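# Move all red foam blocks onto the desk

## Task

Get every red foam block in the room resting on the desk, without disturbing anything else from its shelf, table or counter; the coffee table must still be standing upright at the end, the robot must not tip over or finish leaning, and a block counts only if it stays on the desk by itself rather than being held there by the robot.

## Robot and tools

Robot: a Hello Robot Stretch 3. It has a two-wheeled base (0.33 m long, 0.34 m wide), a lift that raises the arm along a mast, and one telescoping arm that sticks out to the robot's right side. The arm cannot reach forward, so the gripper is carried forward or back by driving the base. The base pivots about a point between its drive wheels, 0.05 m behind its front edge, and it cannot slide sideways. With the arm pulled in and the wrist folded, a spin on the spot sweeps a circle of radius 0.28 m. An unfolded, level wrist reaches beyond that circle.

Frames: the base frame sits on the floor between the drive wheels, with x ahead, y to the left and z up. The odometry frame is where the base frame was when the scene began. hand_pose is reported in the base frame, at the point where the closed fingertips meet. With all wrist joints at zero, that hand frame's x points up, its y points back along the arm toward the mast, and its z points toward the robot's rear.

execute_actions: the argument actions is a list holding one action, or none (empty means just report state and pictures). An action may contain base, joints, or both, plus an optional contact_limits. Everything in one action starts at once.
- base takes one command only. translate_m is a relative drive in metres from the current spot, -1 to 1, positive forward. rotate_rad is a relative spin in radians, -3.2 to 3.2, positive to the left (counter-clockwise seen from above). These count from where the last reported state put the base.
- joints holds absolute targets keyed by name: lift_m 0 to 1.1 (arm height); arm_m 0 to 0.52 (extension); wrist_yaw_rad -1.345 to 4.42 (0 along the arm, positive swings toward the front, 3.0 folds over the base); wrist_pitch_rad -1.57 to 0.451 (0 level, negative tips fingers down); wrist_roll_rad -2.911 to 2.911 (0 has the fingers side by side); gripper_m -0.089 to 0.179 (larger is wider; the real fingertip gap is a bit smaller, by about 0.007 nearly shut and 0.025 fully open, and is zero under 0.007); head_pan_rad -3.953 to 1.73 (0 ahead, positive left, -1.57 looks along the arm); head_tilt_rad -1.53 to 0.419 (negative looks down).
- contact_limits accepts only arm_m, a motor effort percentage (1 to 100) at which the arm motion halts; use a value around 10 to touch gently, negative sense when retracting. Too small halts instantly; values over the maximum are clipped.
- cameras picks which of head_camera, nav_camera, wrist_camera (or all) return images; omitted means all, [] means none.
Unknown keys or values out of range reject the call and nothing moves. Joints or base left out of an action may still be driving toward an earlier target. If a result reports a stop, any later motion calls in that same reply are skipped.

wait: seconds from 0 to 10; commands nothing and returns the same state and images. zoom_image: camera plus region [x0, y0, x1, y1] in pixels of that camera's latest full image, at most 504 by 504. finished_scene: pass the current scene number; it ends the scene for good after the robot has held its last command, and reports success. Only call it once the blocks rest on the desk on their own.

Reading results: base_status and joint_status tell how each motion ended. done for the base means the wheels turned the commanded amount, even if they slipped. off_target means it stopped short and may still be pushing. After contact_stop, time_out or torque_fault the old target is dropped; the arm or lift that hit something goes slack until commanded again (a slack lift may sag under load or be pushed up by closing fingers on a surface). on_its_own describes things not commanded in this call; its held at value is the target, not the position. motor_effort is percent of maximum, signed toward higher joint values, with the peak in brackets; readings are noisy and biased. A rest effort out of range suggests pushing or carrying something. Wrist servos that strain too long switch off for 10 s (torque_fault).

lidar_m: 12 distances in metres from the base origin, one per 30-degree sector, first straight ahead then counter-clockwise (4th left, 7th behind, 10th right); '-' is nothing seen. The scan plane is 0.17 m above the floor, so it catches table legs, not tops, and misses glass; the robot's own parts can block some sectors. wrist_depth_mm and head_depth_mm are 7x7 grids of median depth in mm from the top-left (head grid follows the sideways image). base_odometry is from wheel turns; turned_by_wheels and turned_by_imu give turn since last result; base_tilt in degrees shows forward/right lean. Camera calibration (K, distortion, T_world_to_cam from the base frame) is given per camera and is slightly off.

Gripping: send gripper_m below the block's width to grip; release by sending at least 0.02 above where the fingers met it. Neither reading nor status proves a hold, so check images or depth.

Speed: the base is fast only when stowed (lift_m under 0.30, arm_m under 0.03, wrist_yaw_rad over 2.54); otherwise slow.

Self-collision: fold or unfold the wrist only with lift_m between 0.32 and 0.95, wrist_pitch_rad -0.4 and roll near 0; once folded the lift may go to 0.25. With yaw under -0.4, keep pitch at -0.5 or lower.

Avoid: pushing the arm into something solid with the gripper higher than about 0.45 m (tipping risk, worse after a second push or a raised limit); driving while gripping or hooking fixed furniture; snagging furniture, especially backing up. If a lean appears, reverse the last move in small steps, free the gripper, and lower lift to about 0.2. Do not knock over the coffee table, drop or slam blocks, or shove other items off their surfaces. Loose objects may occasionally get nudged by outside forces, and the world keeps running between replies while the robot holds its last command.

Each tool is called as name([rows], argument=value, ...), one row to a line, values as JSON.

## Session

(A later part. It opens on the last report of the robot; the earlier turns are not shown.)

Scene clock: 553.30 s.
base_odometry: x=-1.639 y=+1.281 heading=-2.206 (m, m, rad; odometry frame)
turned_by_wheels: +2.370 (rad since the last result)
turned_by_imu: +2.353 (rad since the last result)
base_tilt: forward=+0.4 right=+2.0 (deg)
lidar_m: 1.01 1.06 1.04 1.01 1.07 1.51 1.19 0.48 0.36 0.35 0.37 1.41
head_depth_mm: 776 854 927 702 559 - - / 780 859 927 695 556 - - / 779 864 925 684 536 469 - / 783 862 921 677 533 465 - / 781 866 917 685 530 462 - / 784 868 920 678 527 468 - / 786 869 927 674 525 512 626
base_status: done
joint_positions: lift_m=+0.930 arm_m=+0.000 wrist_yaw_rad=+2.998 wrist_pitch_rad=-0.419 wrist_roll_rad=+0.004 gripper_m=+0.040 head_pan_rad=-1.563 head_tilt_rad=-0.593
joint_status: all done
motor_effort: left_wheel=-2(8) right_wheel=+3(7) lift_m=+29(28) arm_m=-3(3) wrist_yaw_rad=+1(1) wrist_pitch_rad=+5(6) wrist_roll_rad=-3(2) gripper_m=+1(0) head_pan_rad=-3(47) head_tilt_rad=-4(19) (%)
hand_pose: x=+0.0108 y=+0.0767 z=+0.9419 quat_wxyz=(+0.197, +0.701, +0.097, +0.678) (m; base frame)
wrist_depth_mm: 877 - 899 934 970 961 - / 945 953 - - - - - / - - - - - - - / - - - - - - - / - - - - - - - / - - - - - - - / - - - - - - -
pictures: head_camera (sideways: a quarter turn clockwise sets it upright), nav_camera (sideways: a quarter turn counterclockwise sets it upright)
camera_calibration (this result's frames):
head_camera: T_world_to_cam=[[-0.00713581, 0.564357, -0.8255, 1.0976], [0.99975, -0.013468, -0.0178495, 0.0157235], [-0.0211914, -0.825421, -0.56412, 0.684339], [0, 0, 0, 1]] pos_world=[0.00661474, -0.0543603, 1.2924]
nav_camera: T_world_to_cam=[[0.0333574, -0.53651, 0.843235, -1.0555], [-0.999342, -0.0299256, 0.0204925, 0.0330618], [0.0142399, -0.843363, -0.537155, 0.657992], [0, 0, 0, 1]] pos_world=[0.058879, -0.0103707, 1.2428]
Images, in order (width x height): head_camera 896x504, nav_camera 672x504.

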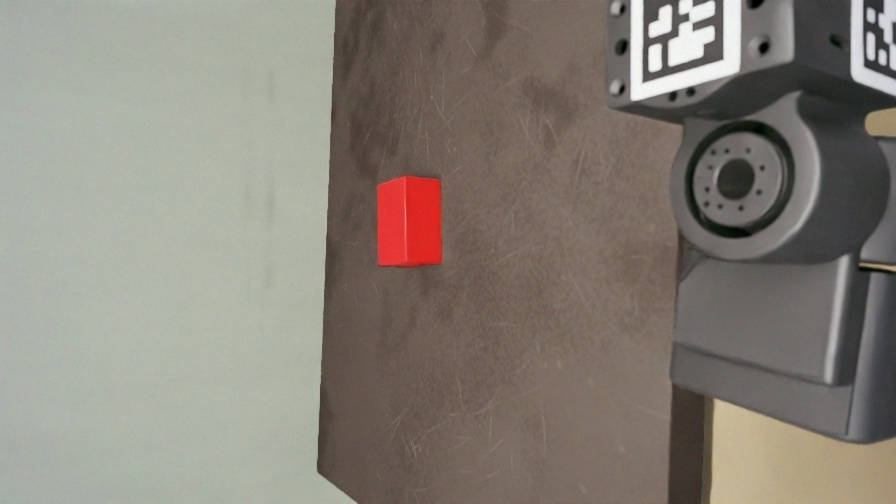

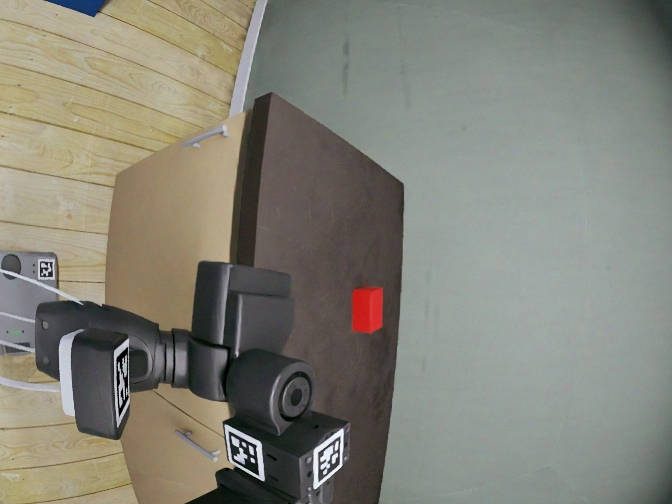

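execute_actions([
  {"base": {"translate_m": -0.02}, "joints": {"lift_m": 0.95}},
], cameras=[])

execute_actions([
  {"joints": {"wrist_yaw_rad": 0.0}},
], cameras=[])

execute_actions([
  {"joints": {"lift_m": 1.1, "gripper_m": 0.175, "wrist_pitch_rad": -0.6}},
], cameras=[])

execute_actions([
  {"joints": {"arm_m": 0.3, "wrist_pitch_rad": -1.2}},
])

Scene clock: 573.53 s.
base_odometry: x=-1.627 y=+1.297 heading=-2.206 (m, m, rad; odometry frame)
turned_by_wheels: +0.000 (rad since the last result)
turned_by_imu: +0.000 (rad since the last result)
base_tilt: forward=+0.4 right=+2.1 (deg)
lidar_m: 1.03 1.08 1.04 1.01 1.06 1.51 1.19 0.48 0.36 0.35 0.37 1.40
head_depth_mm: 776 855 922 700 589 - - / 777 857 929 697 555 - 649 / 778 858 927 692 544 - - / 780 860 920 677 532 - - / 783 864 919 683 530 - - / 786 865 922 679 527 467 - / 786 868 926 676 526 512 625
base_status: done
joint_positions: lift_m=+0.950 arm_m=+0.000 wrist_yaw_rad=+2.998 wrist_pitch_rad=-0.419 wrist_roll_rad=+0.004 gripper_m=+0.040 head_pan_rad=-1.563 head_tilt_rad=-0.593
joint_status: all done
motor_effort: left_wheel=-2(6) right_wheel=+3(4) lift_m=+29(32) arm_m=-2(2) wrist_yaw_rad=+1(1) wrist_pitch_rad=+5(5) wrist_roll_rad=-4(3) gripper_m=-1(0) head_pan_rad=-4(4) head_tilt_rad=-5(4) (%)
hand_pose: x=+0.0108 y=+0.0767 z=+0.9619 quat_wxyz=(+0.197, +0.701, +0.097, +0.678) (m; base frame)
wrist_depth_mm: 862 - 928 971 951 976 - / 963 969 - - - - - / - - - - - - - / - - - - - - - / - - - - - - - / - - - - - - - / - - - - - - -
pictures: none
No camera images: the call's "cameras" was empty. Leave "cameras" out to get every camera's image.

Scene clock: 576.03 s.
base_odometry: x=-1.627 y=+1.297 heading=-2.206 (m, m, rad; odometry frame)
turned_by_wheels: +0.000 (rad since the last result)
turned_by_imu: +0.000 (rad since the last result)
base_tilt: forward=+0.4 right=+2.1 (deg)
lidar_m: 1.03 1.08 1.04 1.01 1.07 1.51 1.19 0.48 0.36 0.35 0.37 1.41
head_depth_mm: 776 858 926 700 590 - - / 777 856 929 697 556 - - / 776 861 927 692 575 - - / 780 864 918 676 - - - / 780 864 918 684 531 471 616 / 783 866 920 680 527 472 622 / 788 870 924 675 525 511 623
base_status: not commanded
joint_positions: lift_m=+0.950 arm_m=+0.000 wrist_yaw_rad=+0.003 wrist_pitch_rad=-0.419 wrist_roll_rad=+0.004 gripper_m=+0.040 head_pan_rad=-1.563 head_tilt_rad=-0.593
joint_status: all done
motor_effort: left_wheel=-2(2) right_wheel=+2(2) lift_m=+29(29) arm_m=-3(2) wrist_yaw_rad=-2(3) wrist_pitch_rad=+5(5) wrist_roll_rad=-2(3) gripper_m=+0(1) head_pan_rad=-5(4) head_tilt_rad=-4(6) (%)
hand_pose: x=-0.0208 y=-0.3694 z=+0.9619 quat_wxyz=(+0.691, +0.148, -0.692, -0.147) (m; base frame)
wrist_depth_mm: 661 626 621 599 602 587 578 / 721 679 650 652 631 629 596 / 754 464 460 392 442 444 432 / 340 337 330 328 324 322 320 / 264 263 260 259 266 255 252 / 215 216 217 211 - 211 208 / 183 182 182 180 174 179 178
pictures: none
No camera images: the call's "cameras" was empty. Leave "cameras" out to get every camera's image.

Scene clock: 578.23 s.
base_odometry: x=-1.627 y=+1.297 heading=-2.206 (m, m, rad; odometry frame)
turned_by_wheels: +0.000 (rad since the last result)
turned_by_imu: +0.000 (rad since the last result)
base_tilt: forward=+0.4 right=+2.0 (deg)
lidar_m: 1.03 1.08 1.04 1.01 1.06 1.51 1.18 0.48 0.36 0.35 0.37 1.41
head_depth_mm: - - - - - 523 604 / - - - - - - 610 / - - - - - 530 611 / 781 849 - 688 515 517 616 / 781 864 917 712 530 470 619 / 784 868 925 711 528 472 620 / 786 870 926 675 525 510 624
base_status: not commanded
joint_positions: lift_m=+1.100 arm_m=+0.000 wrist_yaw_rad=+0.003 wrist_pitch_rad=-0.612 wrist_roll_rad=+0.004 gripper_m=+0.175 head_pan_rad=-1.563 head_tilt_rad=-0.593
joint_status: all done
motor_effort: left_wheel=-2(2) right_wheel=+2(2) lift_m=+29(30) arm_m=-2(3) wrist_yaw_rad=-2(2) wrist_pitch_rad=+3(6) wrist_roll_rad=-2(2) gripper_m=+1(97) head_pan_rad=-4(4) head_tilt_rad=-4(4) (%)
hand_pose: x=-0.0210 y=-0.3411 z=+1.0713 quat_wxyz=(+0.674, +0.214, -0.675, -0.213) (m; base frame)
wrist_depth_mm: 682 666 651 626 612 619 608 / 766 739 699 680 660 666 636 / 886 798 544 504 537 527 517 / - 450 451 446 442 435 430 / - 388 380 379 375 375 368 / 335 - 328 326 321 323 319 / 296 284 288 287 287 283 -
pictures: none
No camera images: the call's "cameras" was empty. Leave "cameras" out to get every camera's image.

Scene clock: 581.67 s.
base_odometry: x=-1.627 y=+1.297 heading=-2.206 (m, m, rad; odometry frame)
turned_by_wheels: +0.000 (rad since the last result)
turned_by_imu: +0.000 (rad since the last result)
base_tilt: forward=+0.3 right=+2.0 (deg)
lidar_m: 1.03 1.08 1.04 1.01 1.06 1.51 1.18 0.48 0.36 0.35 0.37 1.41
head_depth_mm: 797 855 924 702 541 478 604 / 775 878 926 671 538 476 609 / - 883 916 691 535 474 611 / 784 848 868 677 532 472 617 / 782 862 919 669 528 470 618 / 786 865 922 679 527 472 622 / 786 869 922 674 524 511 624
base_status: not commanded
joint_positions: lift_m=+1.100 arm_m=+0.300 wrist_yaw_rad=+0.001 wrist_pitch_rad=-1.202 wrist_roll_rad=+0.004 gripper_m=+0.175 head_pan_rad=-1.563 head_tilt_rad=-0.593
joint_status: all done
motor_effort: left_wheel=-2(1) right_wheel=+2(2) lift_m=+29(29) arm_m=+1(2) wrist_yaw_rad=+0(2) wrist_pitch_rad=+0(2) wrist_roll_rad=-3(3) gripper_m=+0(1) head_pan_rad=-5(3) head_tilt_rad=-4(5) (%)
hand_pose: x=-0.0215 y=-0.5147 z=+0.9906 quat_wxyz=(+0.583, +0.399, -0.584, -0.400) (m; base frame)
wrist_depth_mm: 301 295 292 289 288 282 279 / 284 282 279 225 269 270 267 / 275 271 267 262 260 260 258 / 262 261 256 253 251 249 248 / 251 250 246 244 243 243 237 / 242 - 237 235 234 230 231 / 233 229 228 226 224 223 -
pictures: head_camera (sideways: a quarter turn clockwise sets it upright), nav_camera (sideways: a quarter turn counterclockwise sets it upright), wrist_camera
camera_calibration (this result's frames):
head_camera: T_world_to_cam=[[-0.00700406, 0.56448, -0.825417, 1.09749], [0.999747, -0.0137004, -0.0178527, 0.0157276], [-0.021386, -0.825333, -0.564241, 0.684497], [0, 0, 0, 1]] pos_world=[0.00660195, -0.054359, 1.29239]
nav_camera: T_world_to_cam=[[0.0332322, -0.536641, 0.843156, -1.0554], [-0.999349, -0.0296937, 0.0204893, 0.0330661], [0.014041, -0.843288, -0.537279, 0.658154], [0, 0, 0, 1]] pos_world=[0.0588765, -0.0103745, 1.2428]
wrist_camera: T_world_to_cam=[[-0.999422, -0.00859136, -0.0329064, 0.0157799], [-0.00102445, 0.974732, -0.223374, 0.757513], [0.033994, -0.223211, -0.974177, 1.01549], [0, 0, 0, 1]] pos_world=[-0.0179738, -0.511568, 1.15899]
Images, in order (width x height): head_camera 896x504, nav_camera 672x504, wrist_camera 644x364.

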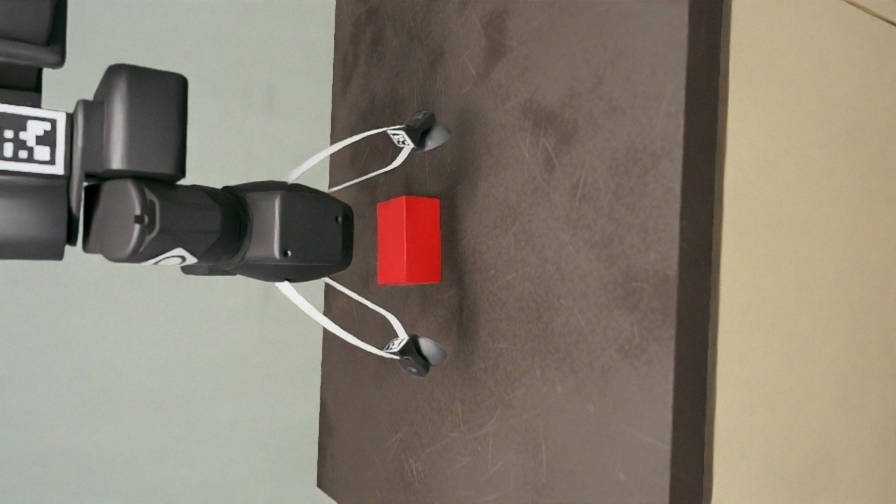

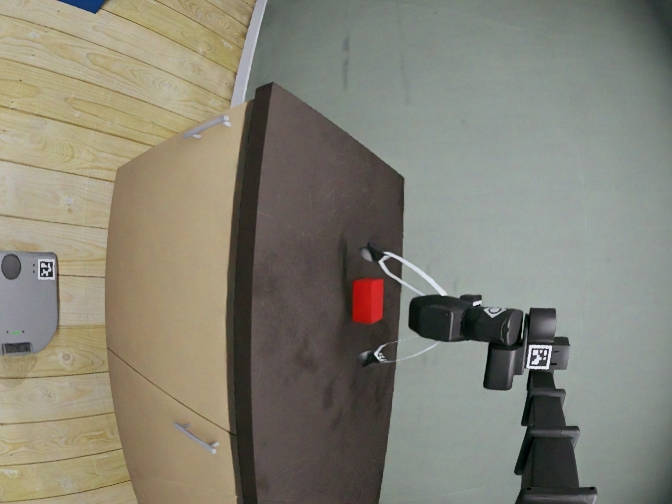

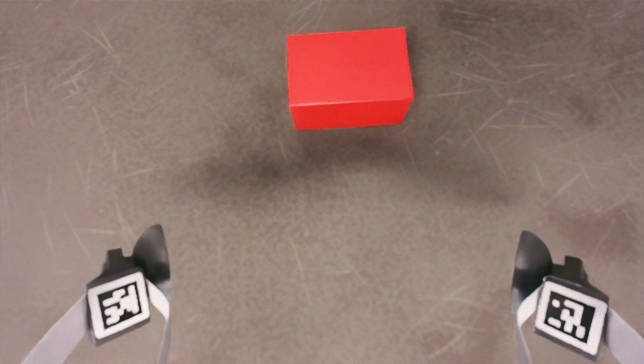

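execute_actions([
  {"joints": {"arm_m": 0.425, "lift_m": 1.075}},
], cameras=["head_camera", "wrist_camera"])

Scene clock: 592.30 s.
base_odometry: x=-1.627 y=+1.297 heading=-2.206 (m, m, rad; odometry frame)
turned_by_wheels: +0.000 (rad since the last result)
turned_by_imu: +0.000 (rad since the last result)
base_tilt: forward=+0.3 right=+2.1 (deg)
lidar_m: 1.03 1.08 1.04 1.01 1.07 1.51 1.19 0.48 0.36 0.35 0.37 1.41
head_depth_mm: - 858 924 702 540 478 605 / 798 866 926 696 538 475 609 / - 878 925 689 536 474 612 / 769 852 912 676 532 472 613 / 782 862 916 681 531 470 620 / 784 866 921 680 527 471 621 / 785 866 923 674 525 510 624
base_status: not commanded
joint_positions: lift_m=+1.075 arm_m=+0.425 wrist_yaw_rad=+0.001 wrist_pitch_rad=-1.202 wrist_roll_rad=+0.004 gripper_m=+0.175 head_pan_rad=-1.563 head_tilt_rad=-0.593
joint_status: all done
motor_effort: left_wheel=-2(2) right_wheel=+2(2) lift_m=+15(27) arm_m=+1(2) wrist_yaw_rad=+0(2) wrist_pitch_rad=+0(0) wrist_roll_rad=-2(3) gripper_m=+1(1) head_pan_rad=-5(4) head_tilt_rad=-4(4) (%)
hand_pose: x=-0.0215 y=-0.6395 z=+0.9664 quat_wxyz=(+0.582, +0.400, -0.584, -0.401) (m; base frame)
wrist_depth_mm: 268 268 263 262 260 254 253 / 258 253 253 248 246 245 241 / 245 244 243 239 236 234 231 / 236 235 232 229 225 224 224 / 227 224 222 176 176 217 214 / 219 - 214 171 206 208 207 / 209 206 204 204 204 202 -
pictures: head_camera (sideways: a quarter turn clockwise sets it upright), wrist_camera
camera_calibration (this result's frames):
head_camera: T_world_to_cam=[[-0.00700293, 0.564482, -0.825416, 1.09749], [0.999747, -0.0137024, -0.0178527, 0.0157277], [-0.0213877, -0.825332, -0.564243, 0.684499], [0, 0, 0, 1]] pos_world=[0.00660184, -0.054359, 1.29239]
wrist_camera: T_world_to_cam=[[-0.999422, -0.00856405, -0.0329106, 0.0139314], [-0.00101651, 0.974861, -0.222811, 0.87335], [0.0339914, -0.222649, -0.974306, 0.964522], [0, 0, 0, 1]] pos_world=[-0.0179744, -0.636526, 1.13479]
Images, in order (width x height): head_camera 896x504, wrist_camera 644x364.

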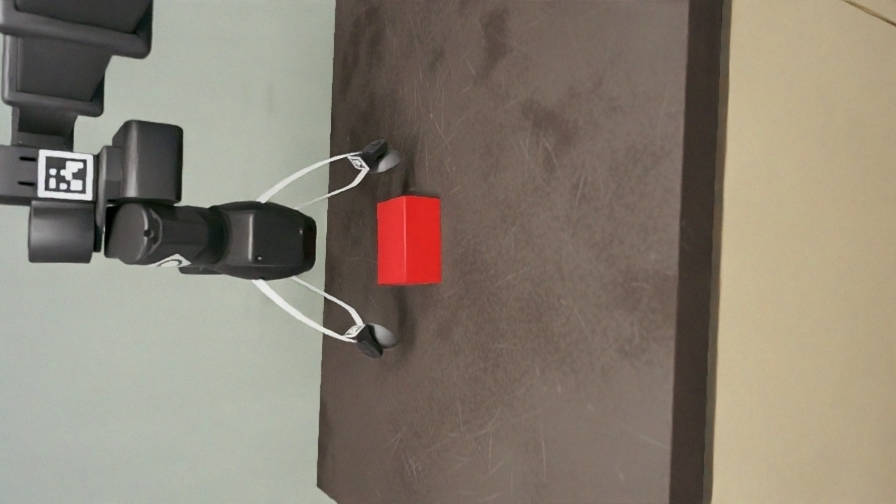

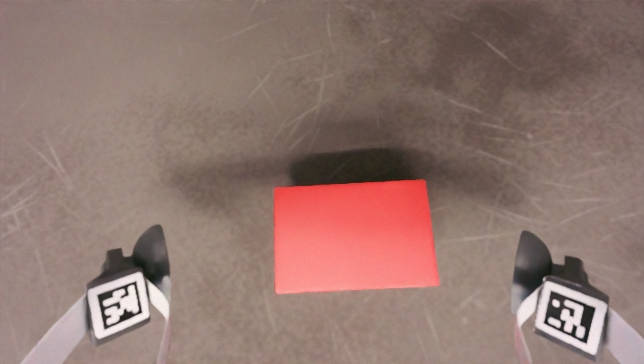

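execute_actions([
  {"joints": {"lift_m": 1.04}},
], cameras=["head_camera", "wrist_camera"])

Scene clock: 602.63 s.
base_odometry: x=-1.627 y=+1.297 heading=-2.206 (m, m, rad; odometry frame)
turned_by_wheels: +0.000 (rad since the last result)
turned_by_imu: +0.000 (rad since the last result)
base_tilt: forward=+0.3 right=+2.1 (deg)
lidar_m: 1.03 1.09 1.04 1.01 1.06 1.51 1.19 0.48 0.36 0.35 0.37 1.41
head_depth_mm: 765 - 926 700 542 478 605 / 761 871 926 696 538 476 609 / 758 - 924 680 535 475 612 / 769 849 867 677 531 472 615 / 783 866 920 681 529 471 618 / 785 865 920 679 528 472 620 / 785 866 925 674 526 510 625
base_status: not commanded
joint_positions: lift_m=+1.040 arm_m=+0.425 wrist_yaw_rad=+0.001 wrist_pitch_rad=-1.202 wrist_roll_rad=+0.004 gripper_m=+0.175 head_pan_rad=-1.563 head_tilt_rad=-0.593
joint_status: all done
motor_effort: left_wheel=-2(2) right_wheel=+2(2) lift_m=+14(14) arm_m=+2(1) wrist_yaw_rad=+0(1) wrist_pitch_rad=+0(0) wrist_roll_rad=-3(3) gripper_m=+0(1) head_pan_rad=-4(3) head_tilt_rad=-5(4) (%)
hand_pose: x=-0.0215 y=-0.6395 z=+0.9314 quat_wxyz=(+0.582, +0.400, -0.584, -0.401) (m; base frame)
wrist_depth_mm: 227 226 222 221 218 215 212 / 217 214 211 212 208 206 204 / 207 205 204 202 200 196 196 / 199 197 194 147 146 190 187 / 192 190 186 142 140 183 180 / 184 - 180 137 136 175 174 / 177 174 173 172 171 168 -
pictures: head_camera (sideways: a quarter turn clockwise sets it upright), wrist_camera
camera_calibration (this result's frames):
head_camera: T_world_to_cam=[[-0.0070032, 0.564482, -0.825416, 1.09749], [0.999747, -0.0137019, -0.0178527, 0.0157277], [-0.0213873, -0.825332, -0.564243, 0.684499], [0, 0, 0, 1]] pos_world=[0.00660186, -0.054359, 1.29239]
wrist_camera: T_world_to_cam=[[-0.999422, -0.00856391, -0.0329106, 0.0127797], [-0.00101636, 0.974861, -0.222811, 0.865552], [0.0339914, -0.222648, -0.974306, 0.930422], [0, 0, 0, 1]] pos_world=[-0.0179744, -0.636526, 1.09979]
Images, in order (width x height): head_camera 896x504, wrist_camera 644x364.

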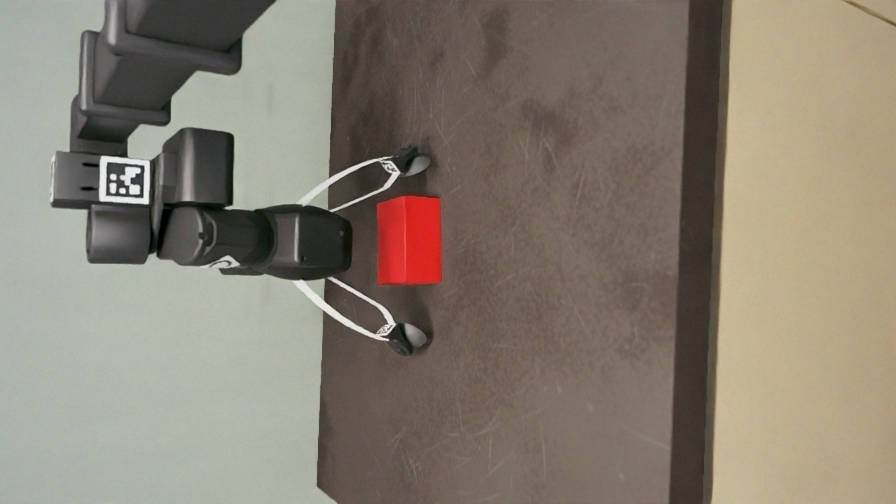

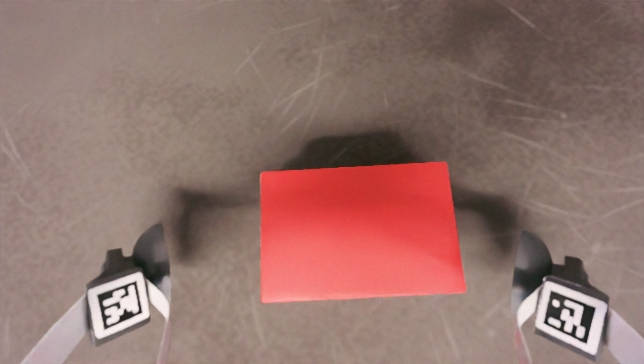

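execute_actions([
  {"joints": {"gripper_m": 0.06}},
], cameras=["head_camera", "wrist_camera"])

Scene clock: 609.10 s.
base_odometry: x=-1.627 y=+1.297 heading=-2.206 (m, m, rad; odometry frame)
turned_by_wheels: +0.000 (rad since the last result)
turned_by_imu: +0.000 (rad since the last result)
base_tilt: forward=+0.3 right=+2.1 (deg)
lidar_m: 1.03 1.09 1.04 1.01 1.06 1.50 1.19 0.48 0.36 0.35 0.37 1.41
head_depth_mm: 763 - 924 699 541 478 605 / 761 871 928 696 538 476 609 / 757 - 922 680 535 473 611 / 769 848 868 681 532 472 615 / 783 864 921 682 529 471 617 / 785 865 921 679 528 471 622 / 789 866 924 675 525 512 622
base_status: not commanded
joint_positions: lift_m=+1.040 arm_m=+0.425 wrist_yaw_rad=+0.001 wrist_pitch_rad=-1.202 wrist_roll_rad=+0.004 gripper_m=+0.061 head_pan_rad=-1.563 head_tilt_rad=-0.593
joint_status: all done
motor_effort: left_wheel=-2(2) right_wheel=+3(3) lift_m=+15(15) arm_m=+1(1) wrist_yaw_rad=-2(2) wrist_pitch_rad=+0(0) wrist_roll_rad=-3(3) gripper_m=-15(100) head_pan_rad=-5(3) head_tilt_rad=-3(4) (%)
hand_pose: x=-0.0215 y=-0.6395 z=+0.9314 quat_wxyz=(+0.582, +0.400, -0.584, -0.401) (m; base frame)
wrist_depth_mm: 227 224 222 219 217 215 212 / 216 215 211 210 210 206 203 / 207 206 203 201 201 197 195 / 199 197 193 145 145 189 187 / 190 190 142 140 139 183 181 / 183 182 137 136 135 176 173 / 178 175 173 173 170 168 169
pictures: head_camera (sideways: a quarter turn clockwise sets it upright), wrist_camera
camera_calibration (this result's frames):
head_camera: T_world_to_cam=[[-0.00700313, 0.564482, -0.825416, 1.09749], [0.999747, -0.013702, -0.0178527, 0.0157277], [-0.0213874, -0.825332, -0.564243, 0.684499], [0, 0, 0, 1]] pos_world=[0.00660186, -0.054359, 1.29239]
wrist_camera: T_world_to_cam=[[-0.999422, -0.00856453, -0.0329107, 0.0127794], [-0.00101725, 0.974863, -0.222803, 0.865543], [0.0339916, -0.22264, -0.974308, 0.930429], [0, 0, 0, 1]] pos_world=[-0.0179743, -0.636526, 1.09979]
Images, in order (width x height): head_camera 896x504, wrist_camera 644x364.

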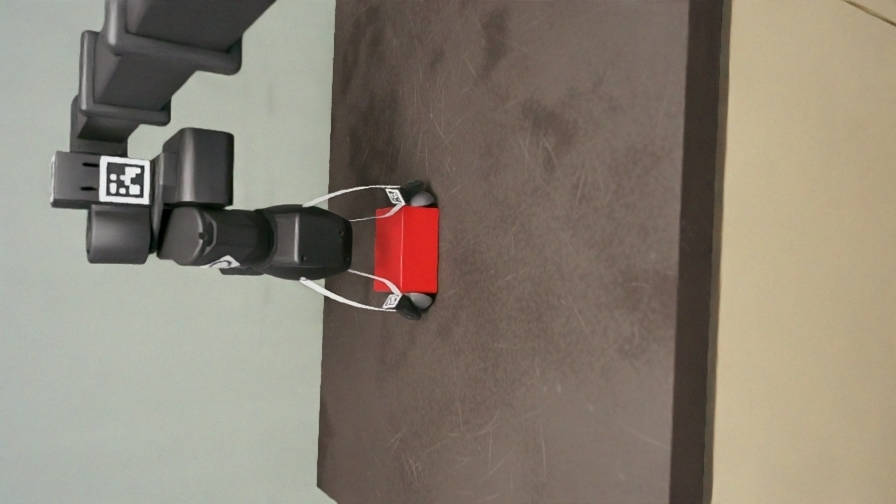

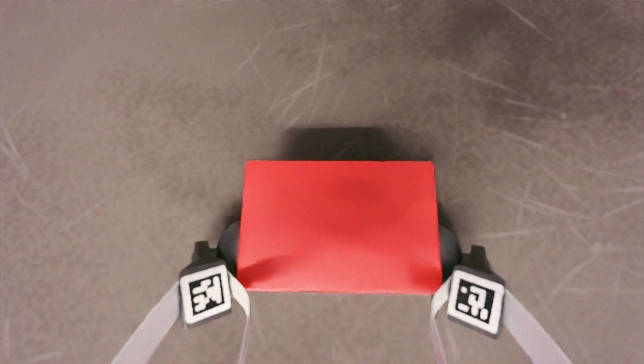

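execute_actions([
  {"joints": {"lift_m": 1.1}},
], cameras=["wrist_camera"])

execute_actions([
  {"joints": {"arm_m": 0.0, "head_pan_rad": 0.0, "head_tilt_rad": -0.5}},
], cameras=["wrist_camera", "head_camera", "nav_camera"])

Scene clock: 617.47 s.
base_odometry: x=-1.627 y=+1.297 heading=-2.206 (m, m, rad; odometry frame)
turned_by_wheels: +0.000 (rad since the last result)
turned_by_imu: +0.000 (rad since the last result)
base_tilt: forward=+0.3 right=+2.1 (deg)
lidar_m: 1.03 1.08 1.04 1.01 1.07 1.51 1.18 0.48 0.36 0.35 0.37 1.40
head_depth_mm: 796 856 923 702 540 478 606 / 785 858 927 696 537 476 609 / - 870 930 693 535 474 612 / 781 - 662 686 532 472 615 / 781 865 923 681 531 470 618 / 784 868 924 678 526 472 620 / 785 868 925 674 524 510 625
base_status: not commanded
joint_positions: lift_m=+1.100 arm_m=+0.425 wrist_yaw_rad=+0.001 wrist_pitch_rad=-1.203 wrist_roll_rad=+0.004 gripper_m=+0.061 head_pan_rad=-1.563 head_tilt_rad=-0.593
joint_status: all done
motor_effort: left_wheel=-2(2) right_wheel=+2(2) lift_m=+29(30) arm_m=+2(1) wrist_yaw_rad=-1(1) wrist_pitch_rad=+1(1) wrist_roll_rad=-3(3) gripper_m=-16(15) head_pan_rad=-4(4) head_tilt_rad=-5(5) (%)
hand_pose: x=-0.0215 y=-0.6393 z=+0.9905 quat_wxyz=(+0.582, +0.400, -0.583, -0.401) (m; base frame)
wrist_depth_mm: 299 297 288 288 284 279 281 / 284 282 280 274 272 270 268 / 272 270 267 263 261 261 255 / 261 258 255 146 146 247 247 / 250 248 143 140 139 238 238 / 240 239 137 136 135 232 228 / 232 230 227 226 223 222 220
pictures: wrist_camera
camera_calibration (this result's frames):
wrist_camera: T_world_to_cam=[[-0.999422, -0.00854106, -0.0329157, 0.0147461], [-0.00101693, 0.975018, -0.222123, 0.877973], [0.0339906, -0.221961, -0.974463, 0.988652], [0, 0, 0, 1]] pos_world=[-0.0179744, -0.636471, 1.15891]
Images, in order (width x height): wrist_camera 644x364.

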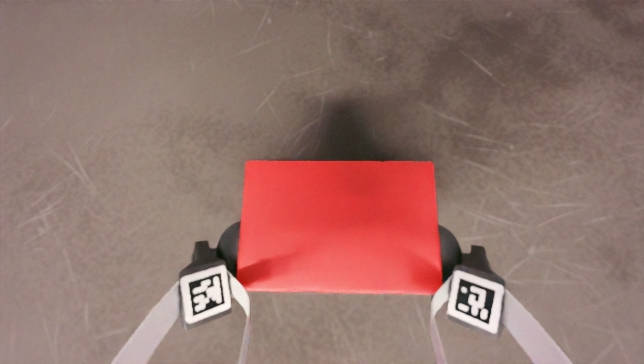

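Scene clock: 621.80 s.
base_odometry: x=-1.627 y=+1.297 heading=-2.206 (m, m, rad; odometry frame)
turned_by_wheels: +0.000 (rad since the last result)
turned_by_imu: +0.000 (rad since the last result)
base_tilt: forward=+0.3 right=+2.1 (deg)
lidar_m: 1.03 1.09 1.04 1.01 1.06 1.51 1.19 0.48 0.36 0.35 0.37 1.41
head_depth_mm: 1662 1799 1993 2209 2044 1610 1322 / 1667 1822 1997 2221 2015 1600 1326 / 1645 1801 1996 2205 2005 1587 1320 / 846 923 1012 1140 1288 1446 1310 / 844 923 1021 1127 1267 1448 1306 / 847 924 1015 1127 1268 1448 1306 / 848 924 1019 1130 1338 1514 1296
base_status: not commanded
joint_positions: lift_m=+1.100 arm_m=+0.000 wrist_yaw_rad=+0.001 wrist_pitch_rad=-1.204 wrist_roll_rad=+0.003 gripper_m=+0.061 head_pan_rad=-0.007 head_tilt_rad=-0.507
joint_status: all done
motor_effort: left_wheel=-2(2) right_wheel=+2(2) lift_m=+29(29) arm_m=-2(3) wrist_yaw_rad=+0(1) wrist_pitch_rad=+1(1) wrist_roll_rad=-3(3) gripper_m=-15(16) head_pan_rad=+4(45) head_tilt_rad=+3(16) (%)
hand_pose: x=-0.0215 y=-0.2147 z=+0.9905 quat_wxyz=(+0.582, +0.400, -0.583, -0.401) (m; base frame)
wrist_depth_mm: 298 296 293 291 288 285 281 / 286 283 278 275 275 269 268 / 388 303 291 277 268 266 260 / - - 530 146 145 460 463 / - - 142 139 139 - - / - - 137 135 135 - - / - - - - - - -
pictures: head_camera (sideways: a quarter turn clockwise sets it upright), nav_camera (sideways: a quarter turn counterclockwise sets it upright), wrist_camera
camera_calibration (this result's frames):
head_camera: T_world_to_cam=[[-0.492069, 0.000799802, -0.870556, 1.15931], [0.0298765, 0.999426, -0.0159691, 0.0191935], [0.870043, -0.0338671, -0.491811, 0.584822], [0, 0, 0, 1]] pos_world=[0.0610678, -0.000303505, 1.29717]
nav_camera: T_world_to_cam=[[0.463208, 0.0258458, 0.885873, -1.11373], [0.0131358, -0.999665, 0.0222972, 0.0245338], [0.886152, 0.0013084, -0.463392, 0.556697], [0, 0, 0, 1]] pos_world=[0.0222466, 0.0525824, 1.24404]
wrist_camera: T_world_to_cam=[[-0.999423, -0.00886623, -0.032786, 0.0181725], [-0.00139368, 0.975218, -0.221242, 0.463062], [0.033935, -0.221069, -0.974668, 1.08324], [0, 0, 0, 1]] pos_world=[-0.0179525, -0.211954, 1.15885]
Images, in order (width x height): head_camera 896x504, nav_camera 672x504, wrist_camera 644x364.

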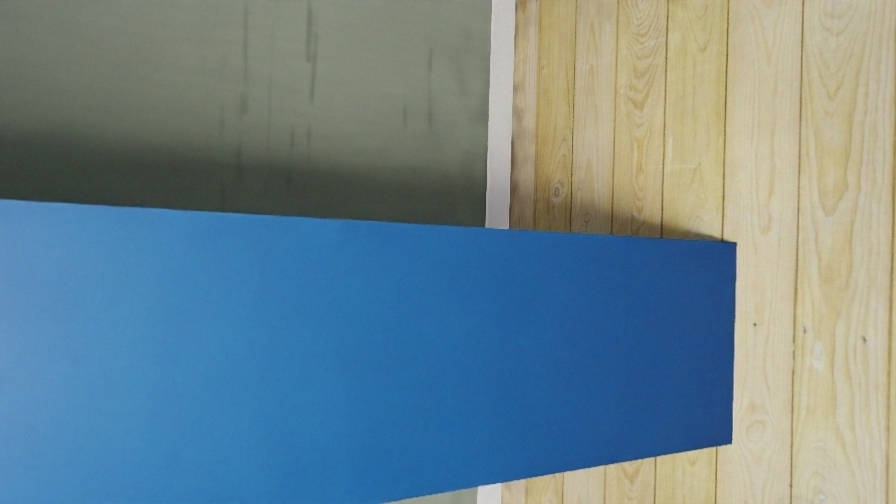

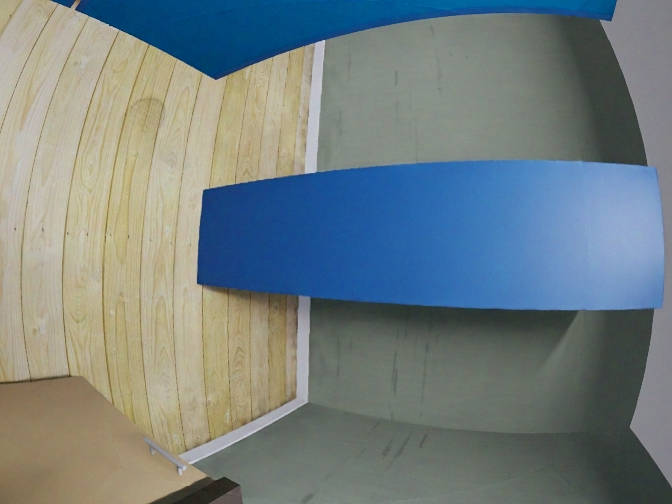

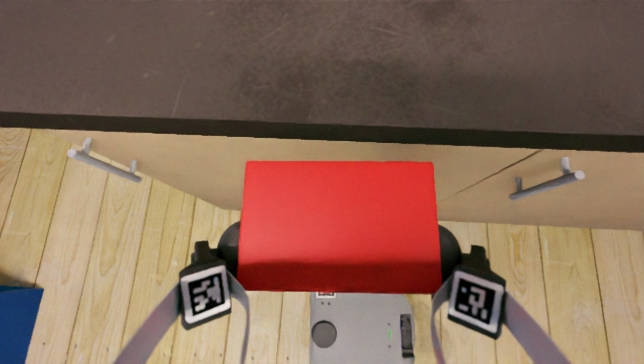

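execute_actions([
  {"joints": {"lift_m": 0.8, "wrist_yaw_rad": 1.57, "head_pan_rad": -3.14, "head_tilt_rad": -0.35}},
], cameras=["head_camera", "nav_camera", "wrist_camera"])

Scene clock: 655.87 s.
base_odometry: x=-1.627 y=+1.297 heading=-2.206 (m, m, rad; odometry frame)
turned_by_wheels: +0.000 (rad since the last result)
turned_by_imu: +0.001 (rad since the last result)
base_tilt: forward=+0.3 right=+2.1 (deg)
lidar_m: 1.03 1.09 1.04 1.01 1.07 1.51 1.19 0.48 0.36 0.35 0.37 1.40
head_depth_mm: 1571 1663 1771 1905 2068 1861 1482 / 1552 1666 1781 1921 2073 1846 1513 / 1562 1672 1793 1907 2081 1852 1511 / 1577 1665 1804 1930 2084 1847 1470 / 1570 1676 1785 1922 2091 1830 1449 / 1578 1667 1796 1874 1610 1651 1452 / 1580 1685 1803 1178 1012 1090 1117
base_status: not commanded
joint_positions: lift_m=+0.800 arm_m=+0.000 wrist_yaw_rad=+1.567 wrist_pitch_rad=-1.204 wrist_roll_rad=+0.003 gripper_m=+0.061 head_pan_rad=-3.133 head_tilt_rad=-0.359
joint_status: all done
motor_effort: left_wheel=-2(2) right_wheel=+2(3) lift_m=+15(27) arm_m=-3(2) wrist_yaw_rad=+2(2) wrist_pitch_rad=+1(1) wrist_roll_rad=-3(2) gripper_m=-16(16) head_pan_rad=-4(45) head_tilt_rad=+5(23) (%)
hand_pose: x=+0.0481 y=-0.1457 z=+0.6913 quat_wxyz=(+0.696, +0.695, -0.131, +0.126) (m; base frame)
wrist_depth_mm: - - - - 946 923 255 / 981 994 973 945 946 391 253 / 948 939 926 902 879 382 251 / 895 864 847 144 145 380 249 / 862 852 143 139 138 371 247 / 826 823 136 135 135 324 243 / 828 792 - 767 799 380 243
pictures: head_camera (sideways: a quarter turn clockwise sets it upright), nav_camera (sideways: a quarter turn counterclockwise sets it upright), wrist_camera
camera_calibration (this result's frames):
head_camera: T_world_to_cam=[[0.358219, 0.00584428, -0.933619, 1.2364], [-0.0160996, -0.999793, -0.0124358, 0.0148767], [-0.933499, 0.0194857, -0.358051, 0.421765], [0, 0, 0, 1]] pos_world=[-0.0489457, -0.000570607, 1.30553]
nav_camera: T_world_to_cam=[[-0.326996, -0.0320109, 0.944483, -1.18539], [-0.025507, 0.999361, 0.0250398, 0.0211944], [-0.944681, -0.015903, -0.327604, 0.39116], [0, 0, 0, 1]] pos_world=[-0.0175552, -0.0529055, 1.2472]
wrist_camera: T_world_to_cam=[[0.00380576, -0.999455, -0.0327823, -0.114016], [-0.975213, 0.00354334, -0.221242, 0.234928], [0.221238, 0.0328117, -0.974668, 0.832523], [0, 0, 0, 1]] pos_world=[0.045353, -0.142102, 0.859672]
Images, in order (width x height): head_camera 896x504, nav_camera 672x504, wrist_camera 644x364.

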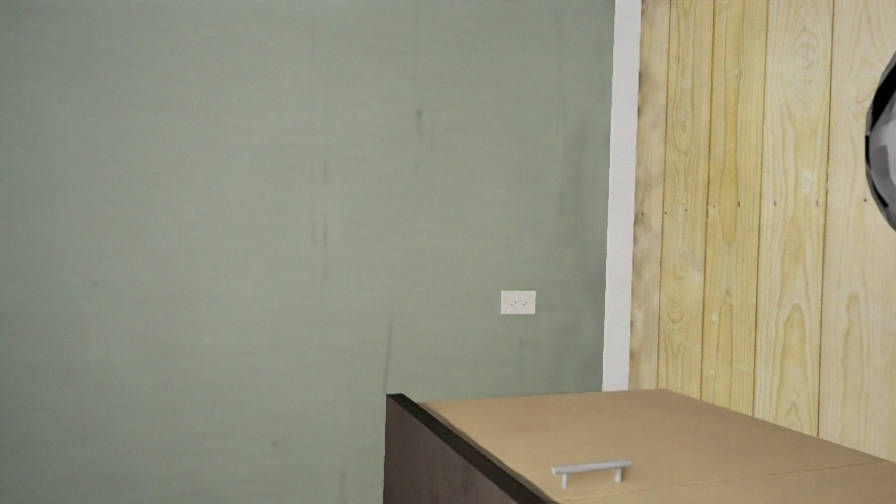

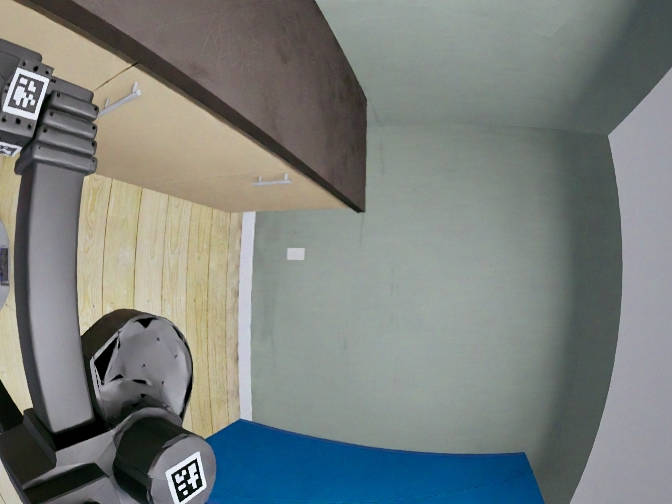

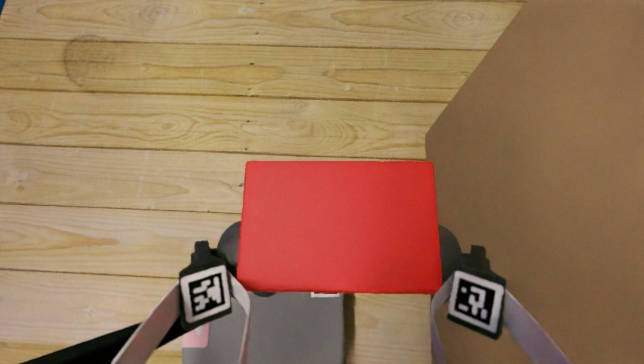

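execute_actions([
  {"joints": {"wrist_pitch_rad": -0.4, "head_pan_rad": 0.0, "head_tilt_rad": -0.9}},
], cameras=[])

execute_actions([
  {"joints": {"wrist_yaw_rad": 2.65, "lift_m": 0.6}},
], cameras=["head_camera", "nav_camera", "wrist_camera"])

Scene clock: 667.77 s.
base_odometry: x=-1.627 y=+1.297 heading=-2.206 (m, m, rad; odometry frame)
turned_by_wheels: +0.000 (rad since the last result)
turned_by_imu: +0.000 (rad since the last result)
base_tilt: forward=+0.4 right=+2.1 (deg)
lidar_m: 1.02 1.08 1.04 1.01 1.07 1.51 1.18 0.48 0.36 0.35 0.37 1.41
head_depth_mm: 1776 2075 2039 1692 1458 442 972 / 1781 2073 2015 1697 1456 439 1133 / 1790 2071 2008 1670 1432 1265 1133 / 907 1062 1302 1582 1439 1263 1130 / 913 1059 1269 1552 1428 1260 1120 / 913 1062 1276 1555 1428 1252 1115 / 920 1064 1808 1650 1420 1241 1113
base_status: not commanded
joint_positions: lift_m=+0.800 arm_m=+0.000 wrist_yaw_rad=+1.567 wrist_pitch_rad=-0.425 wrist_roll_rad=+0.003 gripper_m=+0.061 head_pan_rad=-0.007 head_tilt_rad=-0.889
joint_status: all done
motor_effort: left_wheel=-2(1) right_wheel=+2(2) lift_m=+15(15) arm_m=-2(2) wrist_yaw_rad=+1(3) wrist_pitch_rad=+7(7) wrist_roll_rad=-3(2) gripper_m=-15(16) head_pan_rad=+4(46) head_tilt_rad=-7(44) (%)
hand_pose: x=+0.2022 y=-0.1462 z=+0.8116 quat_wxyz=(+0.595, +0.594, -0.385, +0.381) (m; base frame)
wrist_depth_mm: - - 846 - - - - / - - 918 - - - 978 / - - - - - - 261 / - - - 145 145 - 247 / - - 143 139 138 - 258 / - - 136 136 135 345 257 / 972 974 938 967 953 411 257
pictures: none
No camera images: the call's "cameras" was empty. Leave "cameras" out to get every camera's image.

Scene clock: 670.43 s.
base_odometry: x=-1.627 y=+1.297 heading=-2.206 (m, m, rad; odometry frame)
turned_by_wheels: +0.000 (rad since the last result)
turned_by_imu: +0.000 (rad since the last result)
base_tilt: forward=+0.4 right=+2.0 (deg)
lidar_m: 1.03 1.08 1.04 1.01 1.07 1.51 1.19 0.48 0.36 0.35 0.37 1.41
head_depth_mm: 1769 2080 2030 1691 1459 1271 966 / 1773 2071 2016 1689 1444 1270 1134 / 1780 2084 2009 1684 1438 1266 1133 / 910 1061 1306 1582 1442 1263 1130 / 910 1065 1267 1562 1429 1262 1124 / 915 1058 1274 1540 1424 1251 1120 / 914 1063 1798 1637 1420 1246 1117
base_status: not commanded
joint_positions: lift_m=+0.600 arm_m=+0.000 wrist_yaw_rad=+2.647 wrist_pitch_rad=-0.423 wrist_roll_rad=+0.003 gripper_m=+0.061 head_pan_rad=-0.007 head_tilt_rad=-0.889
joint_status: all done
motor_effort: left_wheel=-2(1) right_wheel=+2(2) lift_m=+15(16) arm_m=-2(2) wrist_yaw_rad=+1(2) wrist_pitch_rad=+6(7) wrist_roll_rad=-3(2) gripper_m=-15(16) head_pan_rad=+4(4) head_tilt_rad=-6(7) (%)
hand_pose: x=+0.0849 y=+0.0517 z=+0.6119 quat_wxyz=(+0.314, +0.707, -0.025, +0.633) (m; base frame)
wrist_depth_mm: 752 832 906 - - - - / 824 891 - - - - - / 862 941 - - - - 820 / 946 - - 146 145 - 852 / - - 143 140 138 - 892 / - 955 136 136 135 896 853 / - 760 769 766 754 734 728
pictures: head_camera (sideways: a quarter turn clockwise sets it upright), nav_camera (sideways: a quarter turn counterclockwise sets it upright), wrist_camera
camera_calibration (this result's frames):
head_camera: T_world_to_cam=[[-0.780709, 0.00286307, -0.624888, 0.840864], [0.0223111, 0.99948, -0.0232953, 0.0287677], [0.624496, -0.0321288, -0.780367, 0.961669], [0, 0, 0, 1]] pos_world=[0.0552707, -0.000262921, 1.27657]
nav_camera: T_world_to_cam=[[0.759635, 0.0237274, 0.649916, -0.807962], [0.0199665, -0.999714, 0.0131607, 0.0363957], [0.650043, 0.00297918, -0.759892, 0.943841], [0, 0, 0, 1]] pos_world=[-0.000506724, 0.0527443, 1.24185]
wrist_camera: T_world_to_cam=[[0.893495, -0.448724, -0.017688, -0.0327383], [-0.25434, -0.473192, -0.843446, 0.596766], [0.370105, 0.758114, -0.536923, 0.422526], [0, 0, 0, 1]] pos_world=[0.0246541, -0.0526282, 0.729624]
Images, in order (width x height): head_camera 896x504, nav_camera 672x504, wrist_camera 644x364.

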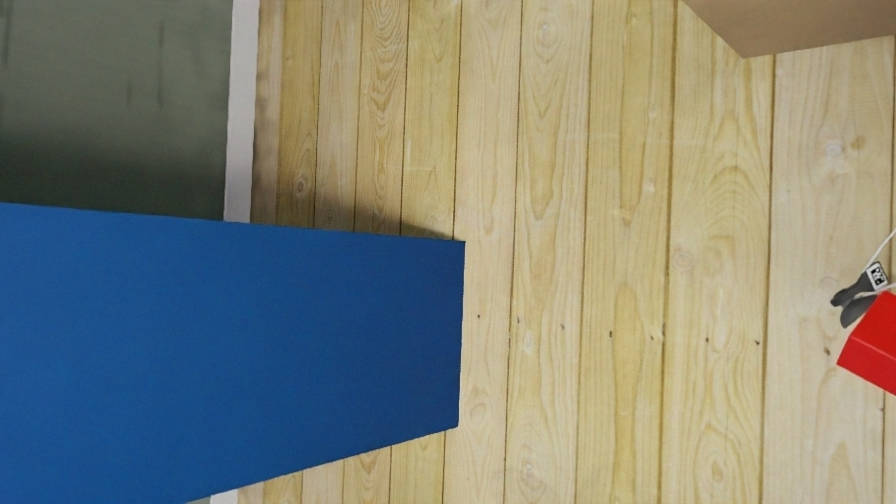

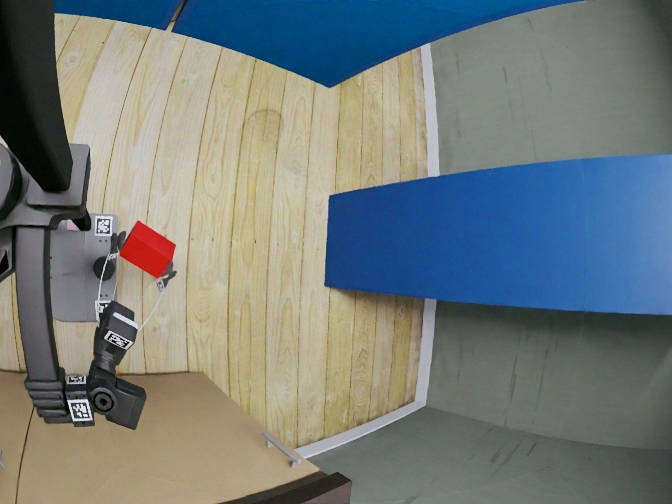

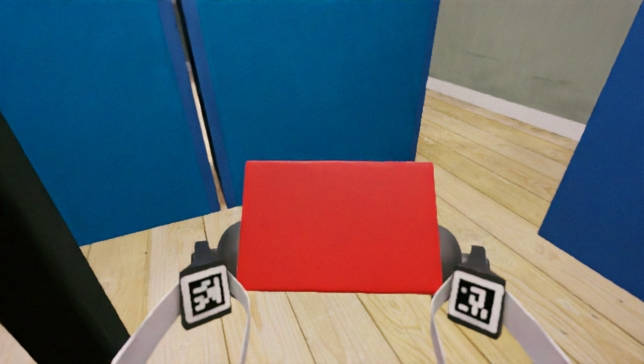

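execute_actions([
  {"base": {"rotate_rad": 0.6}, "joints": {"lift_m": 0.27, "head_tilt_rad": -0.6}},
], cameras=[])

execute_actions([
  {"base": {"translate_m": 0.9}},
], cameras=["nav_camera"])

Scene clock: 702.07 s.
base_odometry: x=-1.627 y=+1.297 heading=-1.606 (m, m, rad; odometry frame)
turned_by_wheels: +0.600 (rad since the last result)
turned_by_imu: +0.596 (rad since the last result)
base_tilt: forward=+0.3 right=+2.1 (deg)
lidar_m: 1.29 1.02 1.01 1.09 1.65 0.95 0.45 0.36 0.35 0.38 1.55 1.03
head_depth_mm: 885 948 1034 1140 1268 1411 1260 / 1809 1953 2100 1251 1389 1457 1248 / 1923 2105 2306 2316 1798 1475 1247 / 2045 2257 2518 2299 1789 1464 1234 / 2201 2428 2729 2293 1786 1457 1241 / 2244 1294 1410 1564 1675 1454 1231 / 1067 1147 1241 1359 1513 1442 1230
base_status: done
joint_positions: lift_m=+0.270 arm_m=+0.000 wrist_yaw_rad=+2.647 wrist_pitch_rad=-0.423 wrist_roll_rad=+0.003 gripper_m=+0.061 head_pan_rad=-0.007 head_tilt_rad=-0.606
joint_status: all done
motor_effort: left_wheel=-2(7) right_wheel=+3(6) lift_m=+15(14) arm_m=-2(3) wrist_yaw_rad=+2(1) wrist_pitch_rad=+6(6) wrist_roll_rad=-2(2) gripper_m=-15(16) head_pan_rad=+2(4) head_tilt_rad=+4(30) (%)
hand_pose: x=+0.0849 y=+0.0517 z=+0.2819 quat_wxyz=(+0.314, +0.707, -0.025, +0.633) (m; base frame)
wrist_depth_mm: - - 1000 948 903 828 810 / - - - - 970 932 886 / - - - - - 930 923 / 798 758 726 145 145 743 730 / - 604 143 140 139 604 576 / - 516 137 136 135 489 478 / - - - 415 418 403 416
pictures: none
No camera images: the call's "cameras" was empty. Leave "cameras" out to get every camera's image.

Scene clock: 706.83 s.
base_odometry: x=-1.658 y=+0.397 heading=-1.606 (m, m, rad; odometry frame)
turned_by_wheels: +0.000 (rad since the last result)
turned_by_imu: +0.005 (rad since the last result)
base_tilt: forward=+0.3 right=+2.0 (deg)
lidar_m: 1.34 0.47 0.47 0.51 0.77 2.54 1.14 0.97 1.49 0.40 0.34 1.20
head_depth_mm: 1059 1153 1252 1379 1542 1493 1261 / 1125 1222 1345 1491 1657 1478 1249 / 1196 1314 1446 1615 1744 1471 1247 / 1275 1407 1558 1785 1778 1464 1242 / 1371 1519 1718 1959 1784 1465 1237 / 1477 1651 1891 2107 1763 1450 1229 / 1597 1819 2099 2252 1761 1349 840
base_status: done
joint_positions: lift_m=+0.270 arm_m=+0.000 wrist_yaw_rad=+2.648 wrist_pitch_rad=-0.423 wrist_roll_rad=+0.003 gripper_m=+0.061 head_pan_rad=-0.007 head_tilt_rad=-0.605
joint_status: not commanded
motor_effort: left_wheel=-2(7) right_wheel=+2(11) lift_m=+15(15) arm_m=-3(2) wrist_yaw_rad=+1(2) wrist_pitch_rad=+6(6) wrist_roll_rad=-3(3) gripper_m=-16(16) head_pan_rad=+4(4) head_tilt_rad=+3(2) (%)
hand_pose: x=+0.0848 y=+0.0518 z=+0.2819 quat_wxyz=(+0.313, +0.707, -0.025, +0.633) (m; base frame)
wrist_depth_mm: 528 497 462 451 424 404 - / 580 545 512 485 456 441 - / 637 595 563 533 500 483 - / 709 668 618 146 145 548 728 / - 607 143 140 138 564 592 / - 521 136 136 134 493 490 / - - - 418 420 409 416
pictures: nav_camera (sideways: a quarter turn counterclockwise sets it upright)
camera_calibration (this result's frames):
nav_camera: T_world_to_cam=[[0.547428, 0.0253633, 0.836468, -1.04981], [0.0154277, -0.999677, 0.0202154, 0.0272328], [0.836711, 0.00183829, -0.547642, 0.666619], [0, 0, 0, 1]] pos_world=[0.01651, 0.0526253, 1.24265]
Images, in order (width x height): nav_camera 672x504.

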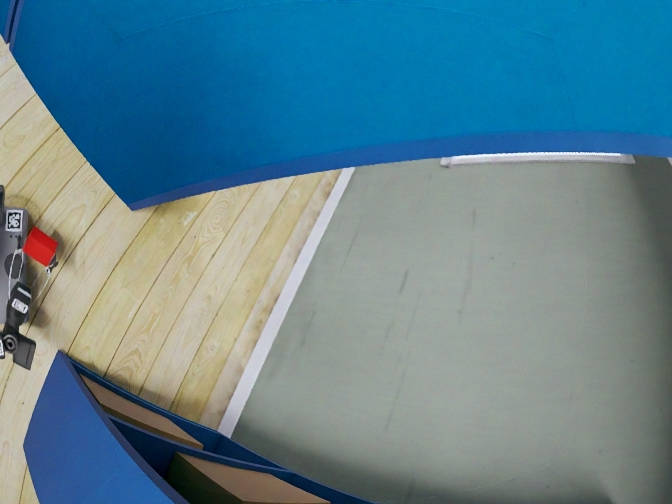

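execute_actions([
  {"base": {"translate_m": 0.45}},
], cameras=["nav_camera"])

Scene clock: 715.47 s.
base_odometry: x=-1.674 y=-0.052 heading=-1.606 (m, m, rad; odometry frame)
turned_by_wheels: +0.000 (rad since the last result)
turned_by_imu: +0.003 (rad since the last result)
base_tilt: forward=+0.4 right=+2.1 (deg)
lidar_m: 0.96 1.45 0.22 0.21 0.32 1.50 1.49 1.38 0.42 0.48 0.89 0.88
head_depth_mm: 741 803 880 963 1075 1212 1249 / 787 857 941 1046 1169 1336 1251 / 834 914 1013 1133 1284 1406 1244 / 896 983 1099 1238 1437 1462 1241 / 955 1064 1198 1364 1611 1460 1240 / 1030 1160 1318 1538 1701 1453 1235 / 1121 1267 1463 1742 1774 1448 1229
base_status: done
joint_positions: lift_m=+0.270 arm_m=+0.000 wrist_yaw_rad=+2.648 wrist_pitch_rad=-0.423 wrist_roll_rad=+0.003 gripper_m=+0.061 head_pan_rad=-0.007 head_tilt_rad=-0.605
joint_status: not commanded
motor_effort: left_wheel=-2(7) right_wheel=+2(10) lift_m=+15(15) arm_m=-2(3) wrist_yaw_rad=+1(1) wrist_pitch_rad=+6(6) wrist_roll_rad=-2(2) gripper_m=-16(16) head_pan_rad=+3(4) head_tilt_rad=+4(2) (%)
hand_pose: x=+0.0848 y=+0.0518 z=+0.2819 quat_wxyz=(+0.313, +0.707, -0.025, +0.633) (m; base frame)
wrist_depth_mm: 233 221 273 - - - - / 257 242 281 - - - - / 285 267 289 888 - - - / 318 299 284 146 145 744 725 / - 342 143 139 139 582 578 / - 387 137 135 135 488 477 / - - - 419 419 401 411
pictures: nav_camera (sideways: a quarter turn counterclockwise sets it upright)
camera_calibration (this result's frames):
nav_camera: T_world_to_cam=[[0.547332, 0.0253652, 0.836531, -1.04989], [0.0154276, -0.999677, 0.020218, 0.0272295], [0.836773, 0.00183971, -0.547547, 0.666494], [0, 0, 0, 1]] pos_world=[0.0165166, 0.0526253, 1.24266]
Images, in order (width x height): nav_camera 672x504.

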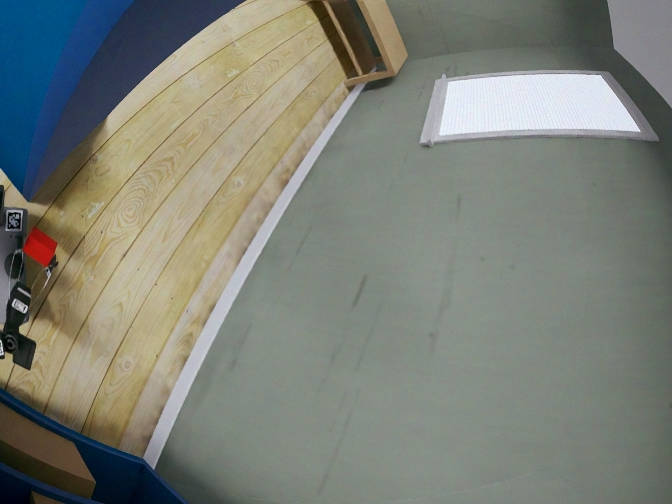

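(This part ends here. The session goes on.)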